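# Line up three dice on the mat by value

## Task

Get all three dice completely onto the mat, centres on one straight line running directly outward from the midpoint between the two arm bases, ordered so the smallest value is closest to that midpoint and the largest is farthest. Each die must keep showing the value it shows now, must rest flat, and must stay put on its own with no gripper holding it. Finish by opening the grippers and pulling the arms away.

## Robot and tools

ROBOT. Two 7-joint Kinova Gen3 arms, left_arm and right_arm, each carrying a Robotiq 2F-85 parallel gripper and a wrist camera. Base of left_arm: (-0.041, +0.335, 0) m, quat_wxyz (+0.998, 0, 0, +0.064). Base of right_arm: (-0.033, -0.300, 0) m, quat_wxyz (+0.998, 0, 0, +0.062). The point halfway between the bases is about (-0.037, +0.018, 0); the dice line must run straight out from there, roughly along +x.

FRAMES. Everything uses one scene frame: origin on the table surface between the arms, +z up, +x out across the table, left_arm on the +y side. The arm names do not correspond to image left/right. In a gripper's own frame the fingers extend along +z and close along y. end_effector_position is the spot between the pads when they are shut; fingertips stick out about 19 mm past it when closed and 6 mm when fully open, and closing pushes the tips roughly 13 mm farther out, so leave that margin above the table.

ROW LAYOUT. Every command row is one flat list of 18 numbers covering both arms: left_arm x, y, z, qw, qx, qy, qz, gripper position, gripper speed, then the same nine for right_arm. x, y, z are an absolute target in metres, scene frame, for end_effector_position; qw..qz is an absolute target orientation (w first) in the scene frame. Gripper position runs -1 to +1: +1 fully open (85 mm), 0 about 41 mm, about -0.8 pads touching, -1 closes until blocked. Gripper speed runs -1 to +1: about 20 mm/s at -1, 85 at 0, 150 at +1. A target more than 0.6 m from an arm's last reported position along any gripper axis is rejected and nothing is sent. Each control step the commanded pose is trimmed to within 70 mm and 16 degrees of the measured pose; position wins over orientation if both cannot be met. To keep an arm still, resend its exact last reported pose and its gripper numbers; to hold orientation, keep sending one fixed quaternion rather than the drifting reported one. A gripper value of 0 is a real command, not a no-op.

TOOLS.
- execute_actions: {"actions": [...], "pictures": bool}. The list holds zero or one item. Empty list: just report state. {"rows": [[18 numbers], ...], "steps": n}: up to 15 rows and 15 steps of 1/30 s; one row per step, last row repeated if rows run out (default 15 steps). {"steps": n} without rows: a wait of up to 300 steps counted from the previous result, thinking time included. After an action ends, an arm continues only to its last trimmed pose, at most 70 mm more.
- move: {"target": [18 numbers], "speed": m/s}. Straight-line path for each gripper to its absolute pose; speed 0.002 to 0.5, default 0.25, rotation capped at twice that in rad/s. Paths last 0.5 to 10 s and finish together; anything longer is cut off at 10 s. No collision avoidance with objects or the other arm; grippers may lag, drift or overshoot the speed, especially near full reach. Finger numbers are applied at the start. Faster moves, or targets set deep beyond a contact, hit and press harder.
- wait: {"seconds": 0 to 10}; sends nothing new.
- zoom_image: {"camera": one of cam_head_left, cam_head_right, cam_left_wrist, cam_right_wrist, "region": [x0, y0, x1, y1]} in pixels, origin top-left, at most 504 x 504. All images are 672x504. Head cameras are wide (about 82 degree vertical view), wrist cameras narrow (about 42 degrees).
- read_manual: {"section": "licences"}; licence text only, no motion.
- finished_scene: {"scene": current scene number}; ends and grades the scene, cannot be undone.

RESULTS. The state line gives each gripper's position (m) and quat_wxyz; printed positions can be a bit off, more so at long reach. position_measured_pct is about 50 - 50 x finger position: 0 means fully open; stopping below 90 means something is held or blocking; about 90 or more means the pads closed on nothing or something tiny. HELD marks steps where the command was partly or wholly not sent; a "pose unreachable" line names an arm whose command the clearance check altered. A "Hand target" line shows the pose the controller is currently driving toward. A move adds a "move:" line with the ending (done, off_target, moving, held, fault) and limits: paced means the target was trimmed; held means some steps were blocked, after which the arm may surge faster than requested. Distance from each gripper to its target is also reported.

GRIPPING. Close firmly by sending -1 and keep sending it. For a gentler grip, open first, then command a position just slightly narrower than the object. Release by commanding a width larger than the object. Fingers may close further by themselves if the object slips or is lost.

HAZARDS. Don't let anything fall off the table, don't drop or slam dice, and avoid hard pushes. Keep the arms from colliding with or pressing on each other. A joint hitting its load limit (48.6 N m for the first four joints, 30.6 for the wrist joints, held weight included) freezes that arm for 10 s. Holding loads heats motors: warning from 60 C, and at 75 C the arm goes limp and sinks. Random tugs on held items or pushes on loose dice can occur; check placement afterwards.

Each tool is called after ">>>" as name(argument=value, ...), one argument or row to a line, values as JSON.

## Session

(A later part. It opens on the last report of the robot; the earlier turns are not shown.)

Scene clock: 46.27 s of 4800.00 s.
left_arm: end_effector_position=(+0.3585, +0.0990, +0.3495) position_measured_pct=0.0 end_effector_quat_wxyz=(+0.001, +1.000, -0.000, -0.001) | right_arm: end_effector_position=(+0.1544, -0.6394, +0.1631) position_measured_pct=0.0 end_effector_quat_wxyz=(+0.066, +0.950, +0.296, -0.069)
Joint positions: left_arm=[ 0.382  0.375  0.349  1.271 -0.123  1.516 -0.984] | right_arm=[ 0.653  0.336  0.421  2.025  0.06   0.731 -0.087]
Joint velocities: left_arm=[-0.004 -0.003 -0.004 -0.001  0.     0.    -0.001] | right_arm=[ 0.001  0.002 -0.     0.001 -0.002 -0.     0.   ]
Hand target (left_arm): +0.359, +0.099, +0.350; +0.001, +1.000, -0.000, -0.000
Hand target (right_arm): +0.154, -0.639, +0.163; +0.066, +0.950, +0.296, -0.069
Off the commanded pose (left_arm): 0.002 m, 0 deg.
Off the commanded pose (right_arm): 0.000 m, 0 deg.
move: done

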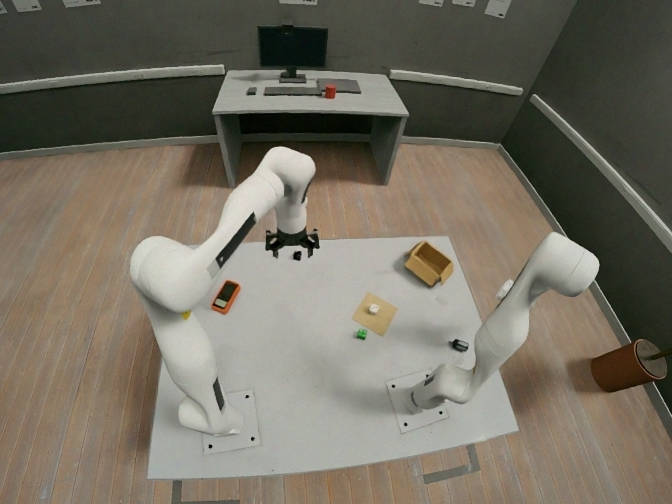

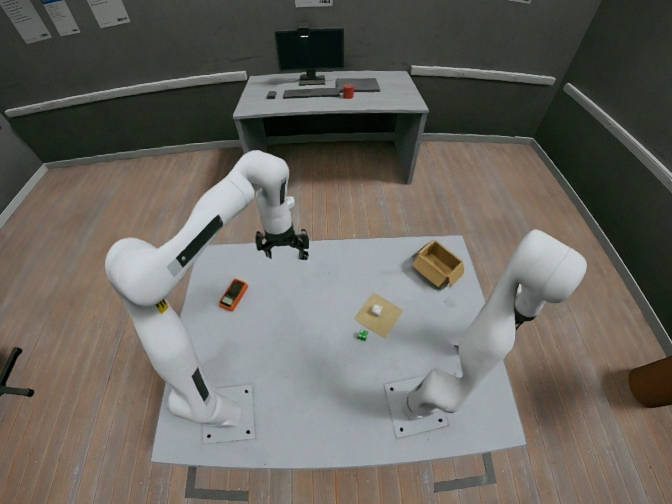

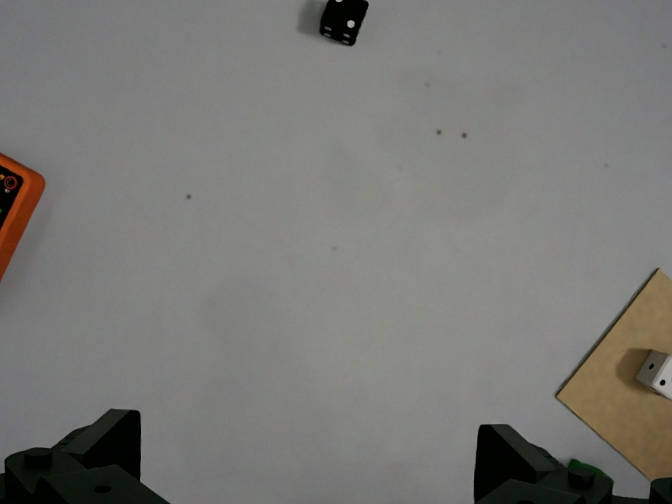

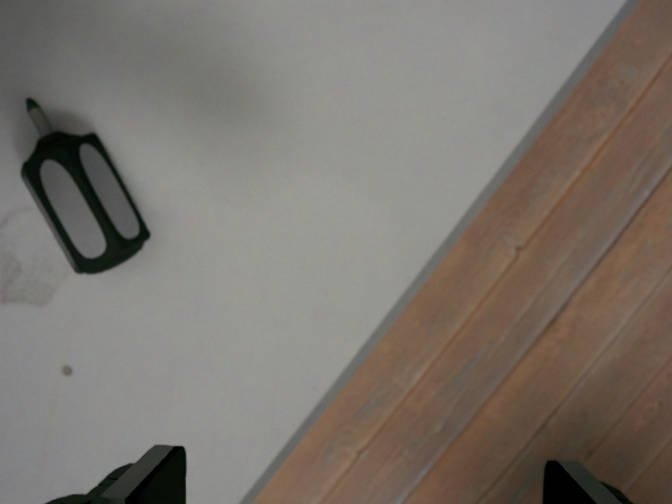

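>>> move(
  target=[0.55,0.09,0.18,0,1,0,0,1,0, 0.1544,-0.6394,0.1631,0.066,0.95,0.296,-0.069,1,0],
)

Scene clock: 49.60 s of 4800.00 s.
left_arm: end_effector_position=(+0.5502, +0.0904, +0.1810) position_measured_pct=0.0 end_effector_quat_wxyz=(+0.000, +1.000, +0.000, +0.001) | right_arm: end_effector_position=(+0.1544, -0.6394, +0.1631) position_measured_pct=0.0 end_effector_quat_wxyz=(+0.066, +0.950, +0.296, -0.069)
Joint positions: left_arm=[ 0.375  0.913  0.29   0.851 -0.232  1.401 -1.103] | right_arm=[ 0.653  0.336  0.421  2.025  0.06   0.731 -0.087]
Joint velocities: left_arm=[ 0.002  0.011  0.    -0.004  0.     0.001 -0.001] | right_arm=[ 0.001 -0.    -0.    -0.001 -0.     0.    -0.   ]
Hand target (left_arm): +0.550, +0.090, +0.180; +0.000, +1.000, -0.000, +0.000
Hand target (right_arm): +0.154, -0.639, +0.163; +0.066, +0.950, +0.296, -0.069
Off the commanded pose (left_arm): 0.001 m, 0 deg.
Off the commanded pose (right_arm): 0.000 m, 0 deg.
move: done

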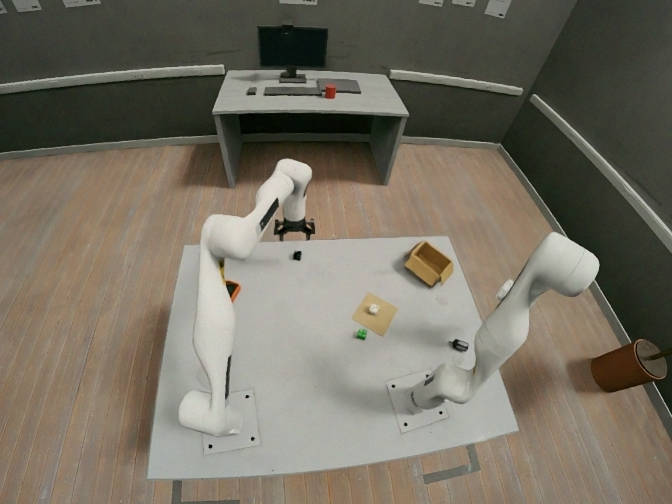

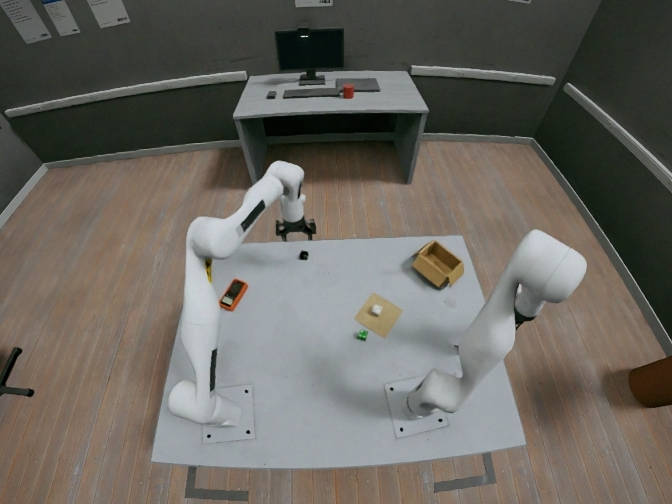

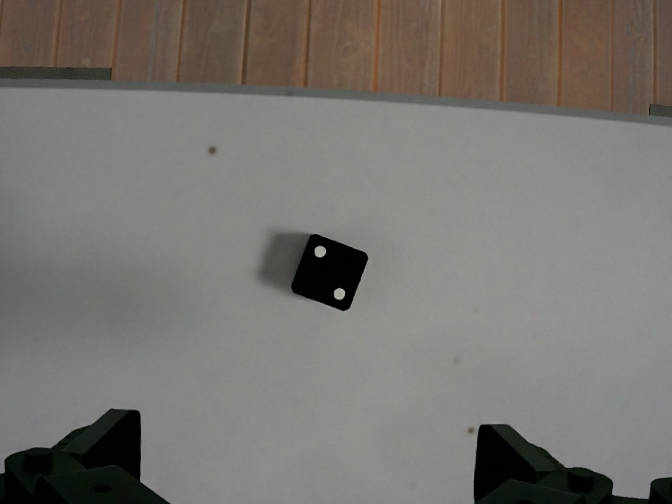

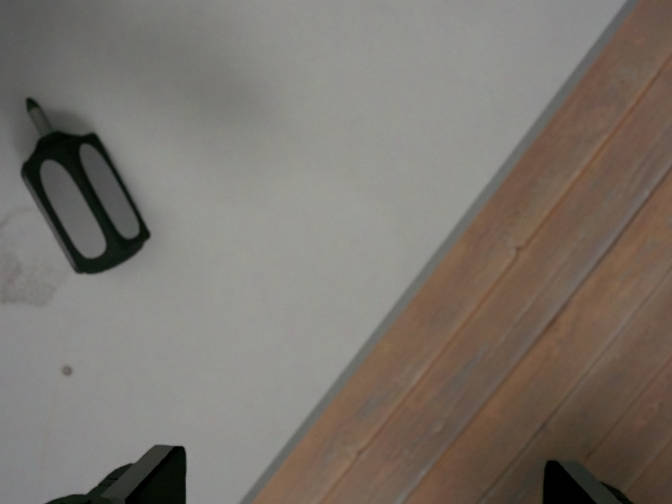

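>>> move(
  target=[0.595,0.091,0.07,0,0.985,-0.174,0,1,0, 0.1544,-0.6394,0.1631,0.066,0.95,0.296,-0.069,1,0],
)

>>> move(
  target=[0.595,0.091,0.024,0,0.985,-0.174,0,1,0, 0.1544,-0.6394,0.1631,0.066,0.95,0.296,-0.069,1,0],
  speed=0.08,
)

>>> move(
  target=[0.595,0.091,0.024,0,0.985,-0.174,0,-1,0, 0.1544,-0.6394,0.1631,0.066,0.95,0.296,-0.069,1,0],
)

Scene clock: 57.97 s of 4800.00 s.
left_arm: end_effector_position=(+0.5952, +0.0911, +0.0706) position_measured_pct=0.0 end_effector_quat_wxyz=(+0.000, +0.985, -0.174, +0.000) | right_arm: end_effector_position=(+0.1544, -0.6394, +0.1631) position_measured_pct=0.0 end_effector_quat_wxyz=(+0.066, +0.950, +0.296, -0.069)
Joint positions: left_arm=[ 0.356  1.137  0.333  0.737 -0.313  1.301 -1.462] | right_arm=[ 0.653  0.336  0.421  2.025  0.06   0.731 -0.087]
Joint velocities: left_arm=[ 0.002  0.007 -0.001 -0.003  0.001  0.001 -0.001] | right_arm=[-0.001 -0.001  0.    -0.001 -0.002 -0.    -0.001]
Hand target (left_arm): +0.595, +0.091, +0.070; +0.000, +0.985, -0.174, +0.000
Hand target (right_arm): +0.154, -0.639, +0.163; +0.066, +0.950, +0.296, -0.069
Off the commanded pose (left_arm): 0.001 m, 0 deg.
Off the commanded pose (right_arm): 0.000 m, 0 deg.
After step 90, 4.30 s passed at rest.
move: done

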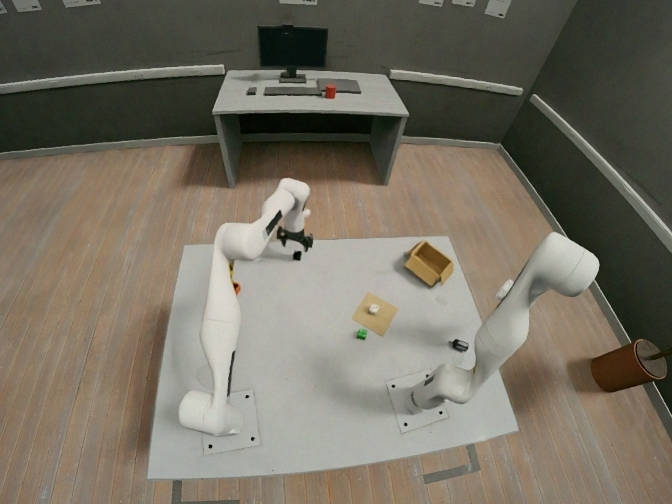

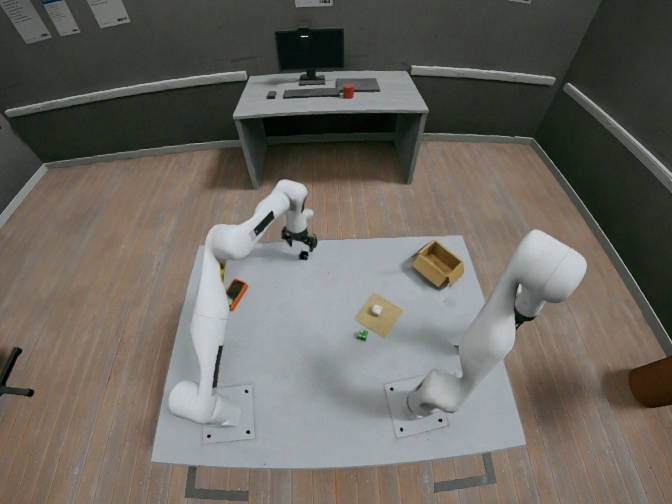

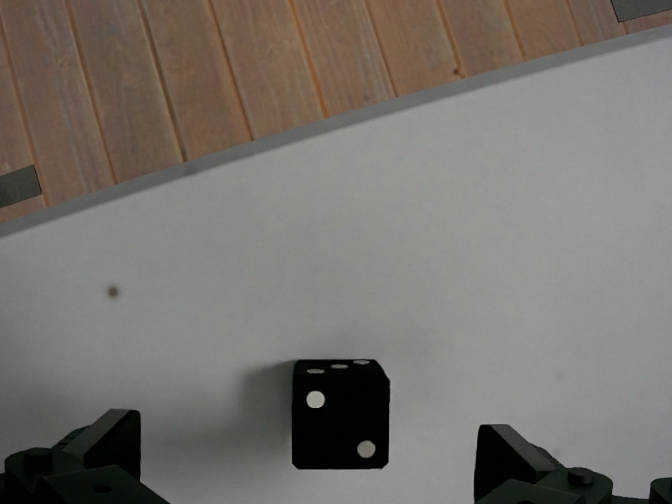

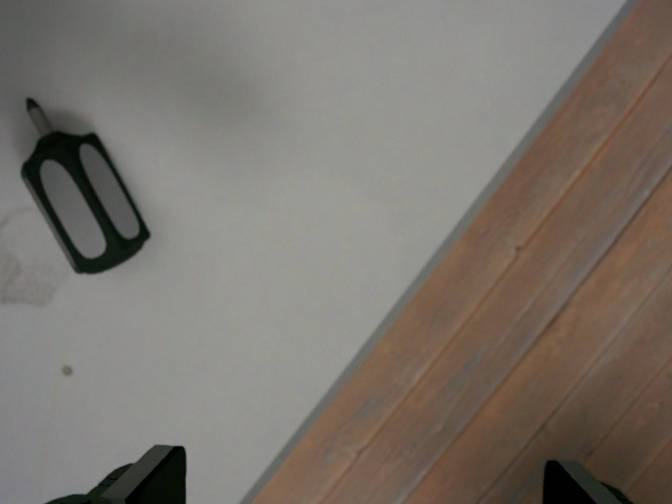

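Scene clock: 58.83 s of 4800.00 s.
left_arm: end_effector_position=(+0.5950, +0.0910, +0.0241) position_measured_pct=0.0 end_effector_quat_wxyz=(-0.000, +0.985, -0.174, +0.000) | right_arm: end_effector_position=(+0.1544, -0.6394, +0.1631) position_measured_pct=0.0 end_effector_quat_wxyz=(+0.066, +0.950, +0.296, -0.069)
Joint positions: left_arm=[ 0.355  1.189  0.324  0.775 -0.321  1.214 -1.453] | right_arm=[ 0.653  0.336  0.421  2.025  0.06   0.731 -0.087]
Joint velocities: left_arm=[-0.001  0.001 -0.    -0.    -0.001  0.    -0.001] | right_arm=[ 0.002 -0.001  0.    -0.    -0.    -0.     0.001]
Hand target (left_arm): +0.595, +0.091, +0.024; -0.000, +0.985, -0.174, -0.000
Hand target (right_arm): +0.154, -0.639, +0.163; +0.066, +0.950, +0.296, -0.069
Off the commanded pose (left_arm): 0.000 m, 0 deg.
Off the commanded pose (right_arm): 0.000 m, 0 deg.
move: done

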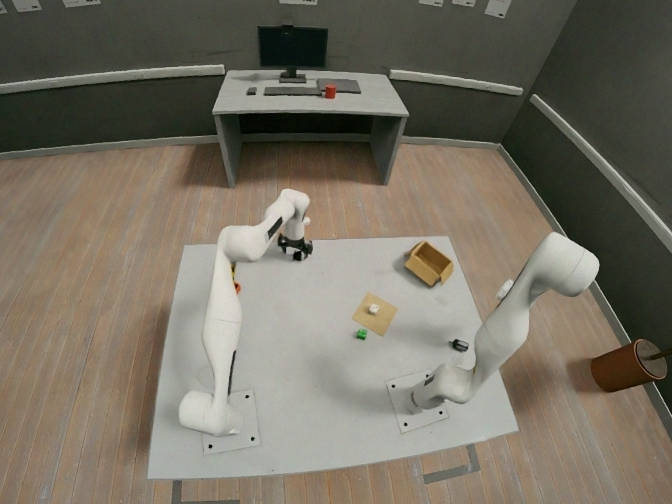

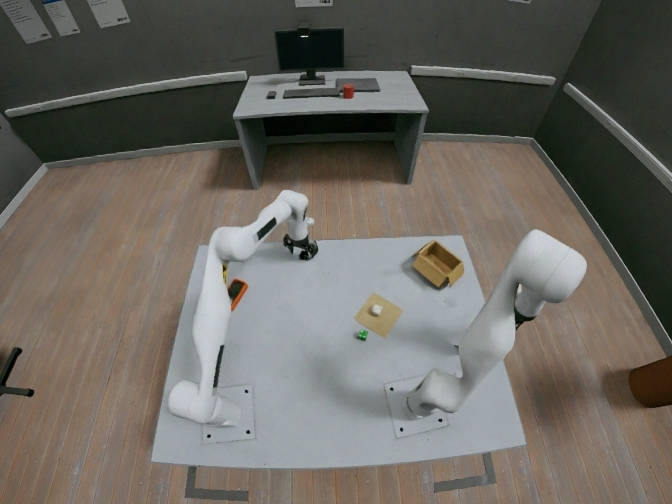

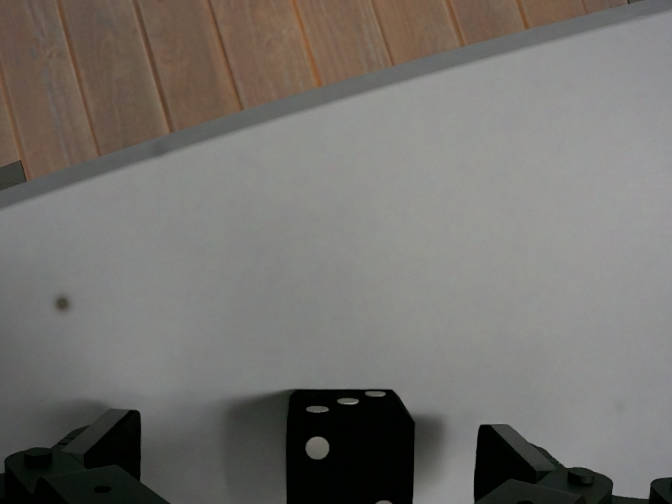

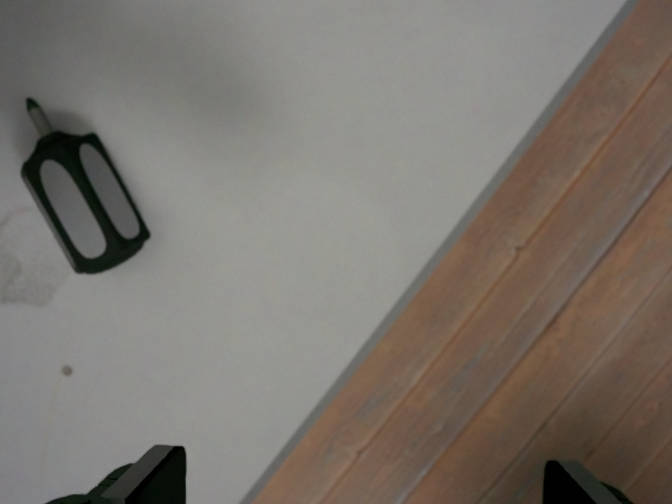

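Scene clock: 59.87 s of 4800.00 s.
left_arm: end_effector_position=(+0.5952, +0.0908, +0.0246) position_measured_pct=63.5 end_effector_quat_wxyz=(+0.000, +0.985, -0.174, +0.000) | right_arm: end_effector_position=(+0.1544, -0.6394, +0.1631) position_measured_pct=0.0 end_effector_quat_wxyz=(+0.066, +0.950, +0.296, -0.069)
Joint positions: left_arm=[ 0.355  1.189  0.324  0.774 -0.321  1.214 -1.453] | right_arm=[ 0.653  0.336  0.421  2.025  0.06   0.731 -0.087]
Joint velocities: left_arm=[-0.    -0.    -0.001  0.001  0.     0.     0.   ] | right_arm=[-0.001 -0.     0.001 -0.    -0.    -0.     0.001]
Hand target (left_arm): +0.595, +0.091, +0.024; +0.000, +0.985, -0.174, +0.000
Hand target (right_arm): +0.154, -0.639, +0.163; +0.066, +0.950, +0.296, -0.069
Off the commanded pose (left_arm): 0.001 m, 0 deg.
Off the commanded pose (right_arm): 0.000 m, 0 deg.
move: done

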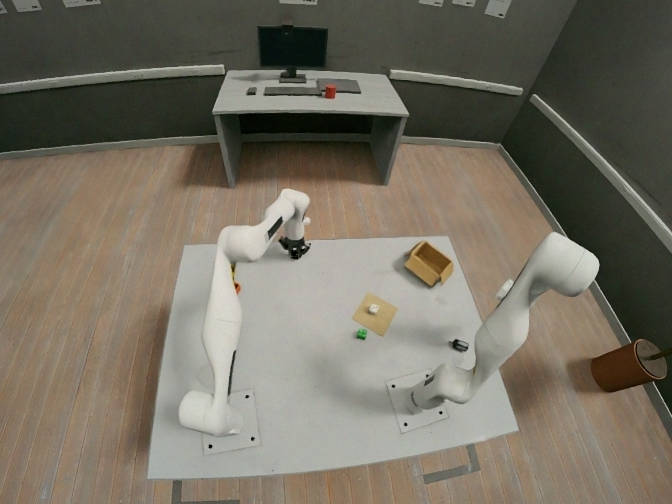

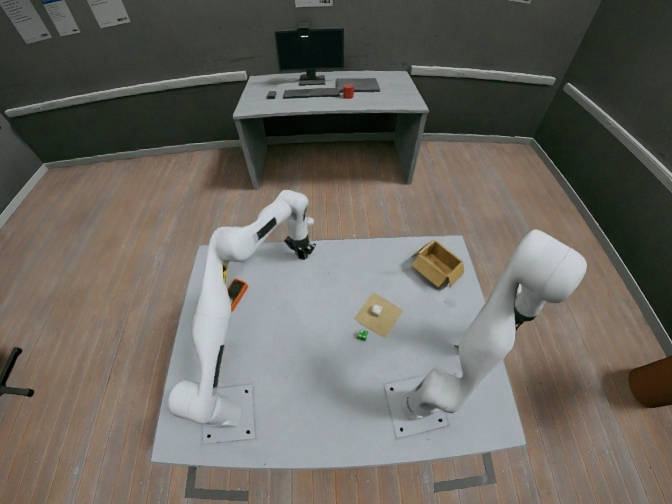

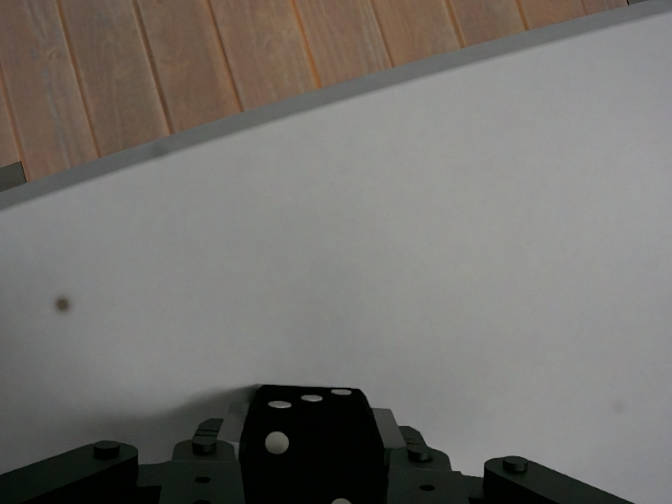

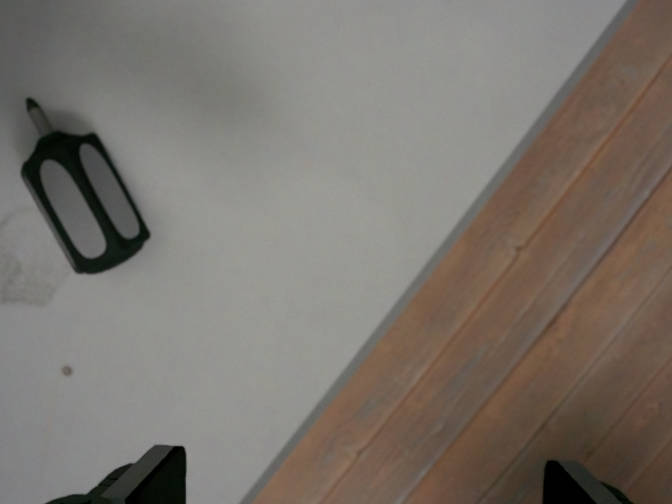

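>>> move(
  target=[0.595,0.091,0.10,0,0.985,-0.174,0,-1,0, 0.1544,-0.6394,0.1631,0.066,0.95,0.296,-0.069,1,0],
)

>>> move(
  target=[0.287,-0.18,0.08,0,0.963,-0.27,0,-1,0, 0.1544,-0.6394,0.1631,0.066,0.95,0.296,-0.069,1,0],
)

>>> move(
  target=[0.287,-0.18,0.028,0,0.963,-0.27,0,-1,0, 0.1544,-0.6394,0.1631,0.066,0.95,0.296,-0.069,1,0],
  speed=0.05,
)

>>> move(
  target=[0.287,-0.18,0.028,0,0.963,-0.27,0,0.5,0, 0.1544,-0.6394,0.1631,0.066,0.95,0.296,-0.069,1,0],
)

>>> move(
  target=[0.23,-0.12,0.12,0,1,0,0,1,0, 0.1544,-0.6394,0.1631,0.066,0.95,0.296,-0.069,1,0],
)

Scene clock: 67.10 s of 4800.00 s.
left_arm: end_effector_position=(+0.5950, +0.0910, +0.1000) position_measured_pct=63.5 end_effector_quat_wxyz=(+0.000, +0.985, -0.174, +0.000) | right_arm: end_effector_position=(+0.1544, -0.6394, +0.1631) position_measured_pct=0.0 end_effector_quat_wxyz=(+0.066, +0.950, +0.296, -0.069)
Joint positions: left_arm=[ 0.359  1.111  0.338  0.699 -0.308  1.365 -1.469] | right_arm=[ 0.653  0.336  0.421  2.025  0.06   0.731 -0.087]
Joint velocities: left_arm=[ 0.     0.001 -0.001 -0.001 -0.001 -0.001  0.   ] | right_arm=[-0.001  0.     0.     0.002 -0.     0.     0.001]
Hand target (left_arm): +0.595, +0.091, +0.100; +0.000, +0.985, -0.174, +0.000
Hand target (right_arm): +0.154, -0.639, +0.163; +0.066, +0.950, +0.296, -0.069
Off the commanded pose (left_arm): 0.000 m, 0 deg.
Off the commanded pose (right_arm): 0.000 m, 0 deg.
After step 90, 3.50 s passed at rest.
move: done

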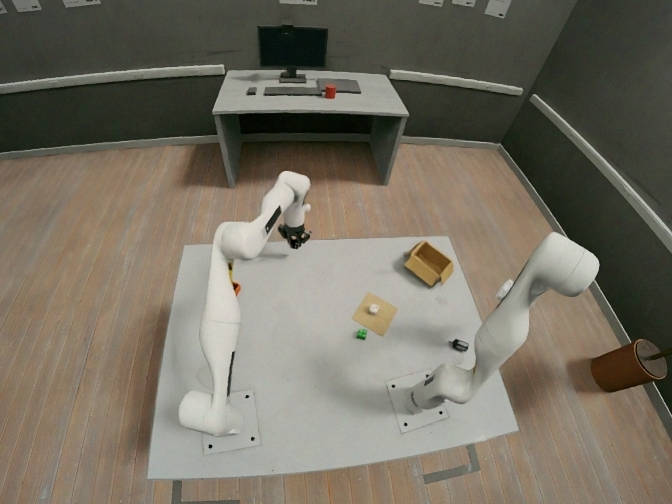

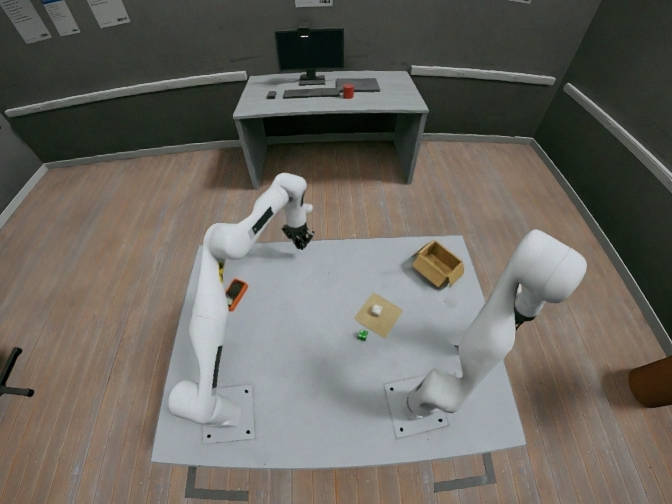

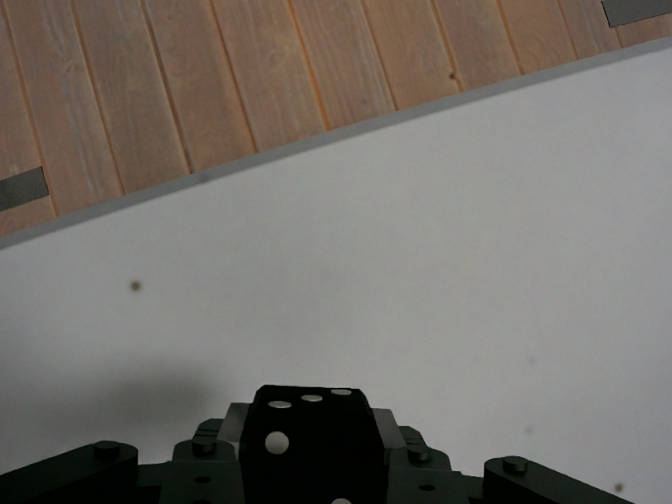

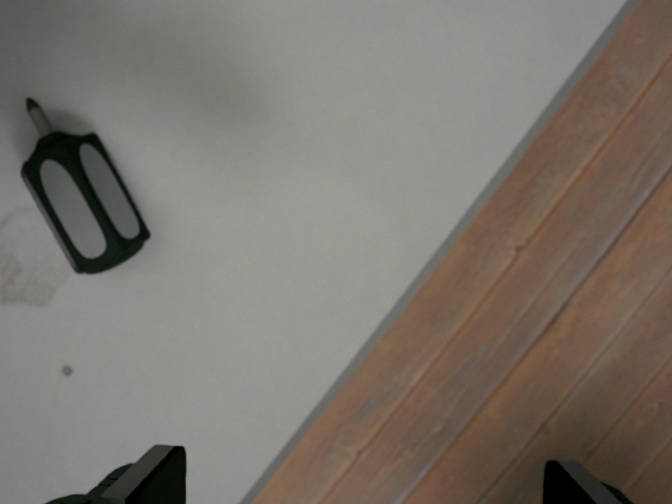

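Scene clock: 69.13 s of 4800.00 s.
left_arm: end_effector_position=(+0.2885, -0.1792, +0.0801) position_measured_pct=63.5 end_effector_quat_wxyz=(-0.002, +0.963, -0.269, +0.000) | right_arm: end_effector_position=(+0.1544, -0.6394, +0.1631) position_measured_pct=0.0 end_effector_quat_wxyz=(+0.066, +0.950, +0.296, -0.069)
Joint positions: left_arm=[ 0.924  0.943  0.355  1.156 -0.325  1.097 -0.951] | right_arm=[ 0.653  0.336  0.421  2.025  0.06   0.731 -0.087]
Joint velocities: left_arm=[ 0.006  0.002  0.005 -0.    -0.003  0.002  0.002] | right_arm=[-0.001 -0.001  0.001  0.001  0.001  0.    -0.   ]
Hand target (left_arm): +0.288, -0.179, +0.080; -0.002, +0.963, -0.270, -0.000
Hand target (right_arm): +0.154, -0.639, +0.163; +0.066, +0.950, +0.296, -0.069
Off the commanded pose (left_arm): 0.002 m, 0 deg.
Off the commanded pose (right_arm): 0.000 m, 0 deg.
move: done

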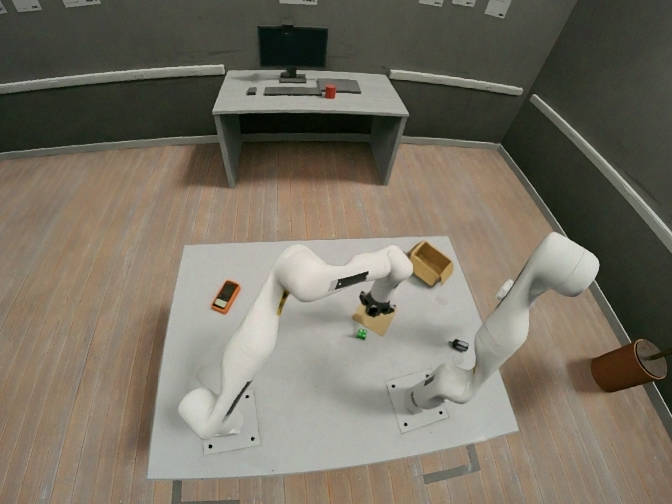

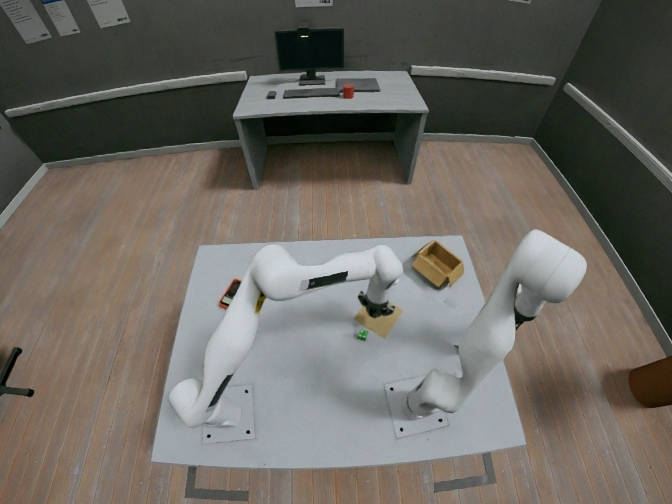

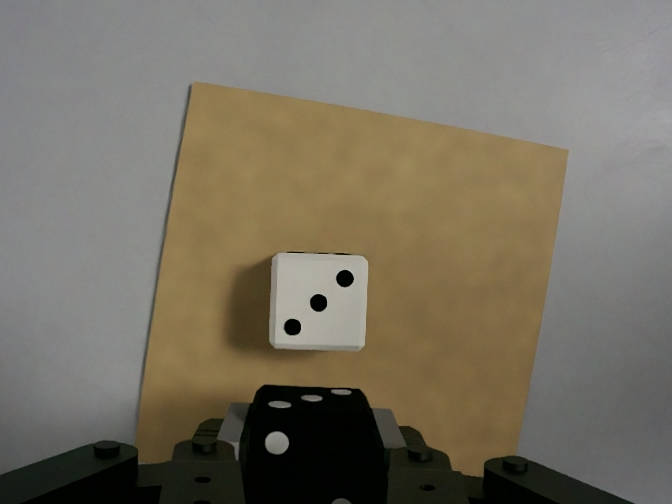

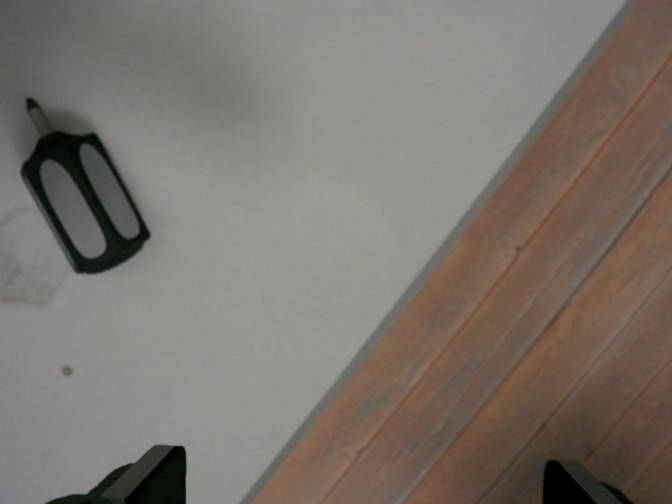

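Scene clock: 70.40 s of 4800.00 s.
left_arm: end_effector_position=(+0.2871, -0.1799, +0.0282) position_measured_pct=63.5 end_effector_quat_wxyz=(-0.000, +0.963, -0.270, +0.000) | right_arm: end_effector_position=(+0.1544, -0.6394, +0.1631) position_measured_pct=0.0 end_effector_quat_wxyz=(+0.066, +0.950, +0.296, -0.069)
Joint positions: left_arm=[ 0.931  1.011  0.338  1.194 -0.343  0.991 -0.936] | right_arm=[ 0.653  0.336  0.421  2.025  0.06   0.731 -0.087]
Joint velocities: left_arm=[-0.001  0.001 -0.001 -0.001 -0.001  0.001 -0.   ] | right_arm=[ 0.001 -0.     0.001  0.001  0.     0.    -0.   ]
Hand target (left_arm): +0.287, -0.180, +0.028; -0.000, +0.963, -0.270, +0.000
Hand target (right_arm): +0.154, -0.639, +0.163; +0.066, +0.950, +0.296, -0.069
Off the commanded pose (left_arm): 0.000 m, 0 deg.
Off the commanded pose (right_arm): 0.000 m, 0 deg.
move: done

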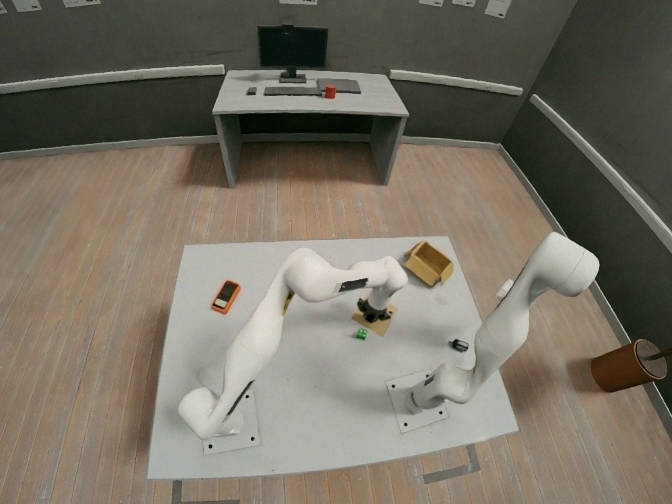

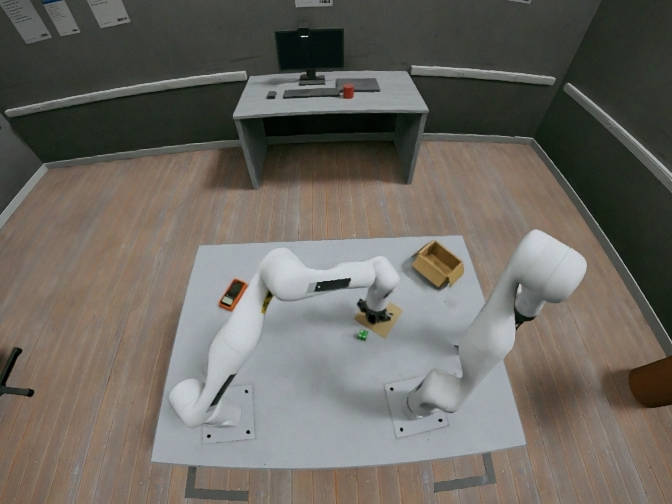

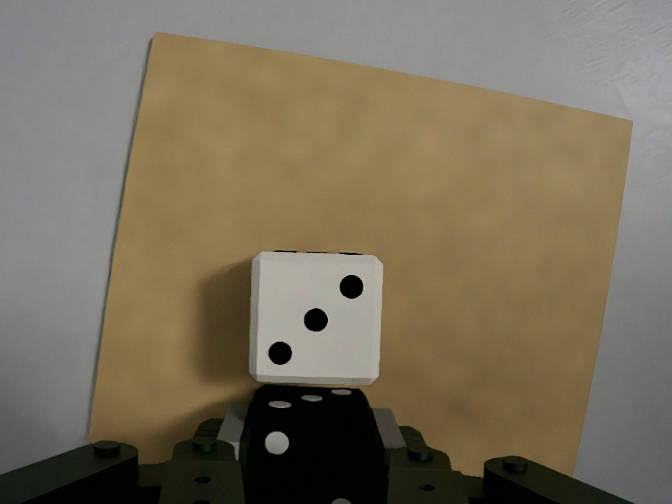

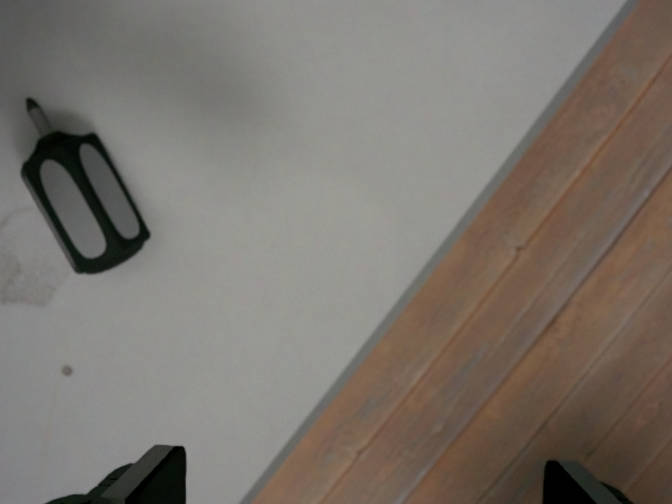

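Scene clock: 71.20 s of 4800.00 s.
left_arm: end_effector_position=(+0.2870, -0.1800, +0.0280) position_measured_pct=25.0 end_effector_quat_wxyz=(+0.000, +0.963, -0.270, +0.000) | right_arm: end_effector_position=(+0.1544, -0.6394, +0.1631) position_measured_pct=0.0 end_effector_quat_wxyz=(+0.066, +0.950, +0.296, -0.069)
Joint positions: left_arm=[ 0.931  1.011  0.338  1.194 -0.343  0.99  -0.937] | right_arm=[ 0.653  0.336  0.421  2.025  0.06   0.731 -0.087]
Joint velocities: left_arm=[ 0.    -0.001  0.002 -0.    -0.001  0.    -0.   ] | right_arm=[-0.001  0.001 -0.    -0.001 -0.     0.     0.   ]
Hand target (left_arm): +0.287, -0.180, +0.028; -0.000, +0.963, -0.270, +0.000
Hand target (right_arm): +0.154, -0.639, +0.163; +0.066, +0.950, +0.296, -0.069
Off the commanded pose (left_arm): 0.000 m, 0 deg.
Off the commanded pose (right_arm): 0.000 m, 0 deg.
move: done

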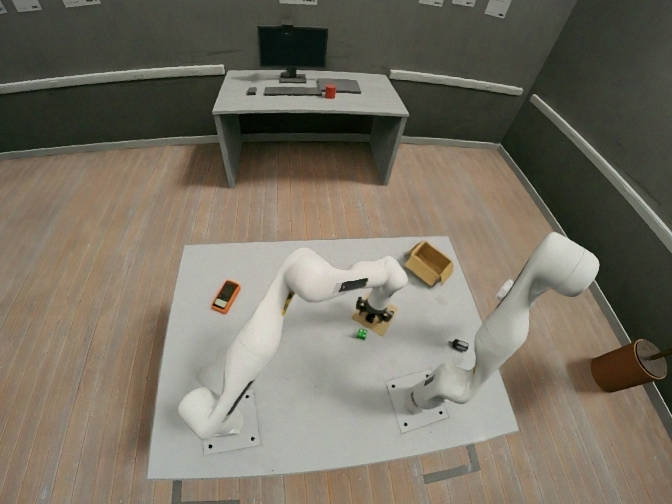

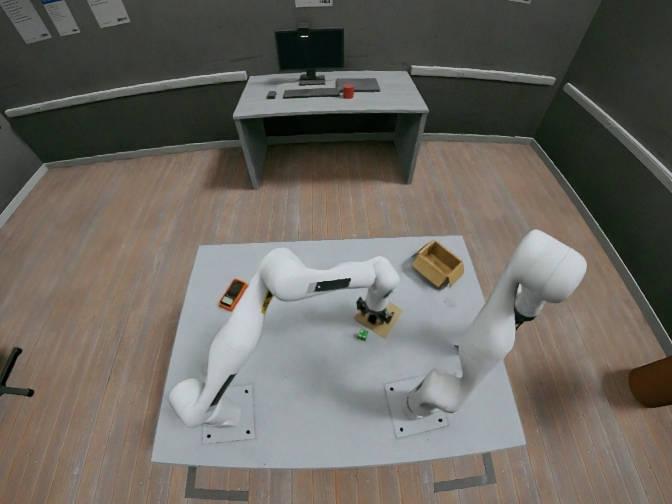

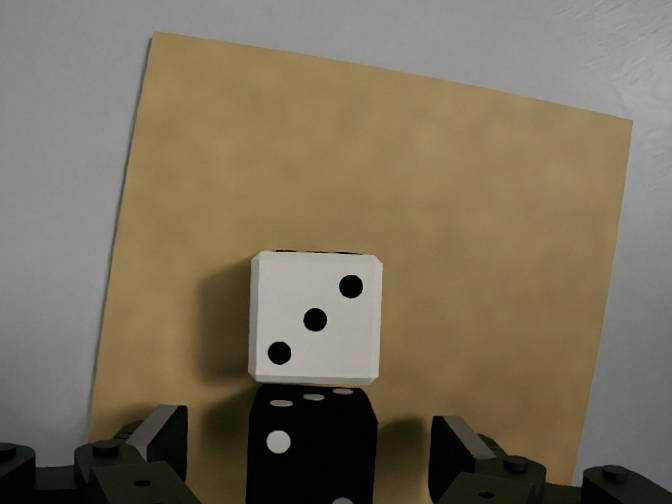

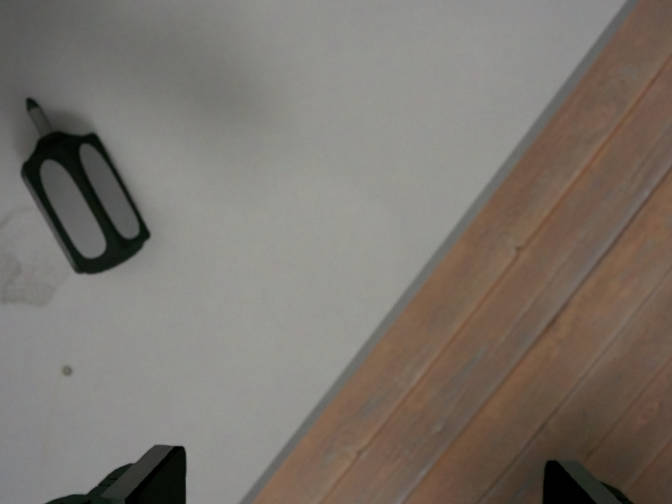

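Scene clock: 72.63 s of 4800.00 s.
left_arm: end_effector_position=(+0.2298, -0.1199, +0.1195) position_measured_pct=0.0 end_effector_quat_wxyz=(-0.000, +1.000, +0.000, -0.000) | right_arm: end_effector_position=(+0.1544, -0.6394, +0.1631) position_measured_pct=0.0 end_effector_quat_wxyz=(+0.066, +0.950, +0.296, -0.069)
Joint positions: left_arm=[ 0.973  0.707  0.238  1.481 -0.186  0.977 -0.437] | right_arm=[ 0.653  0.336  0.421  2.025  0.06   0.731 -0.087]
Joint velocities: left_arm=[ 0.001 -0.008  0.002  0.002 -0.002 -0.     0.001] | right_arm=[-0.001  0.    -0.001 -0.    -0.     0.     0.002]
Hand target (left_arm): +0.230, -0.120, +0.120; +0.000, +1.000, +0.000, -0.000
Hand target (right_arm): +0.154, -0.639, +0.163; +0.066, +0.950, +0.296, -0.069
Off the commanded pose (left_arm): 0.001 m, 0 deg.
Off the commanded pose (right_arm): 0.000 m, 0 deg.
move: done

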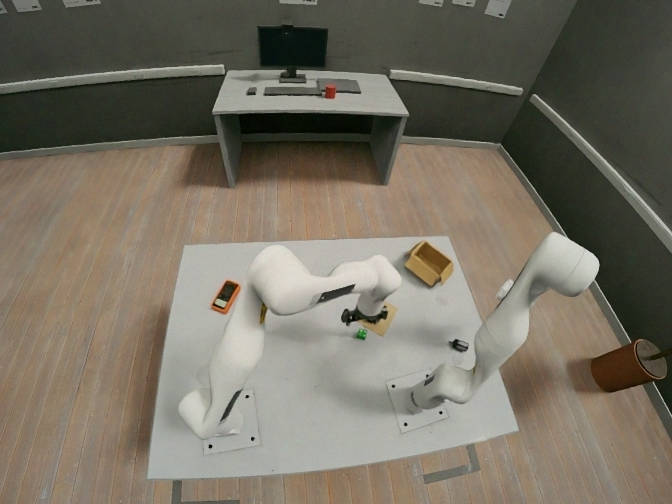

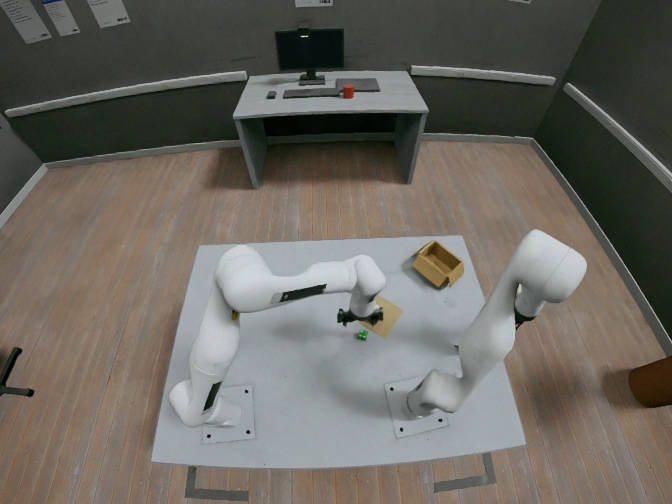

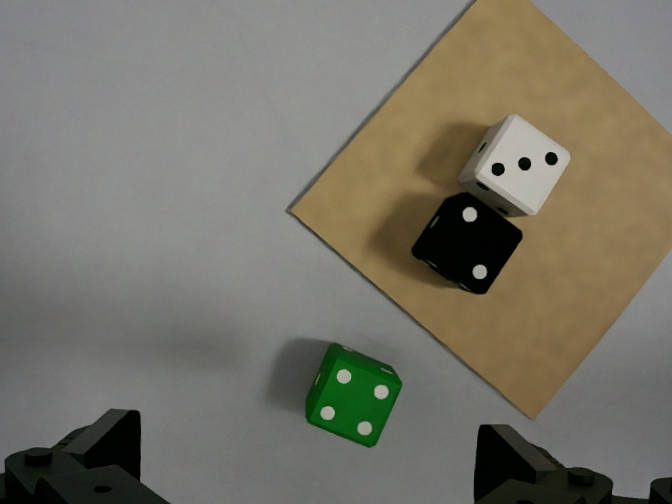

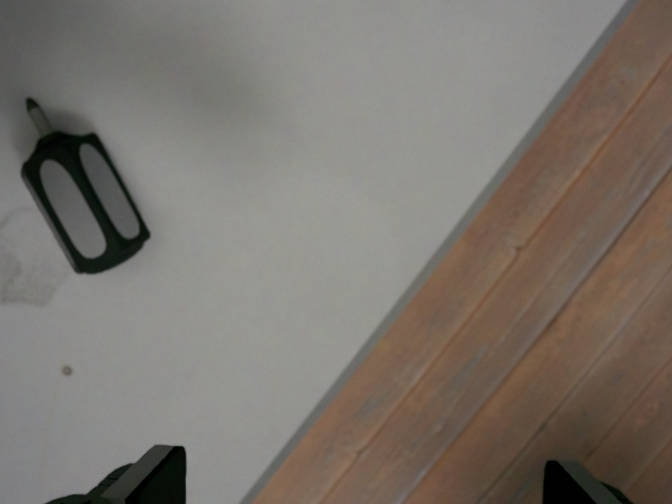

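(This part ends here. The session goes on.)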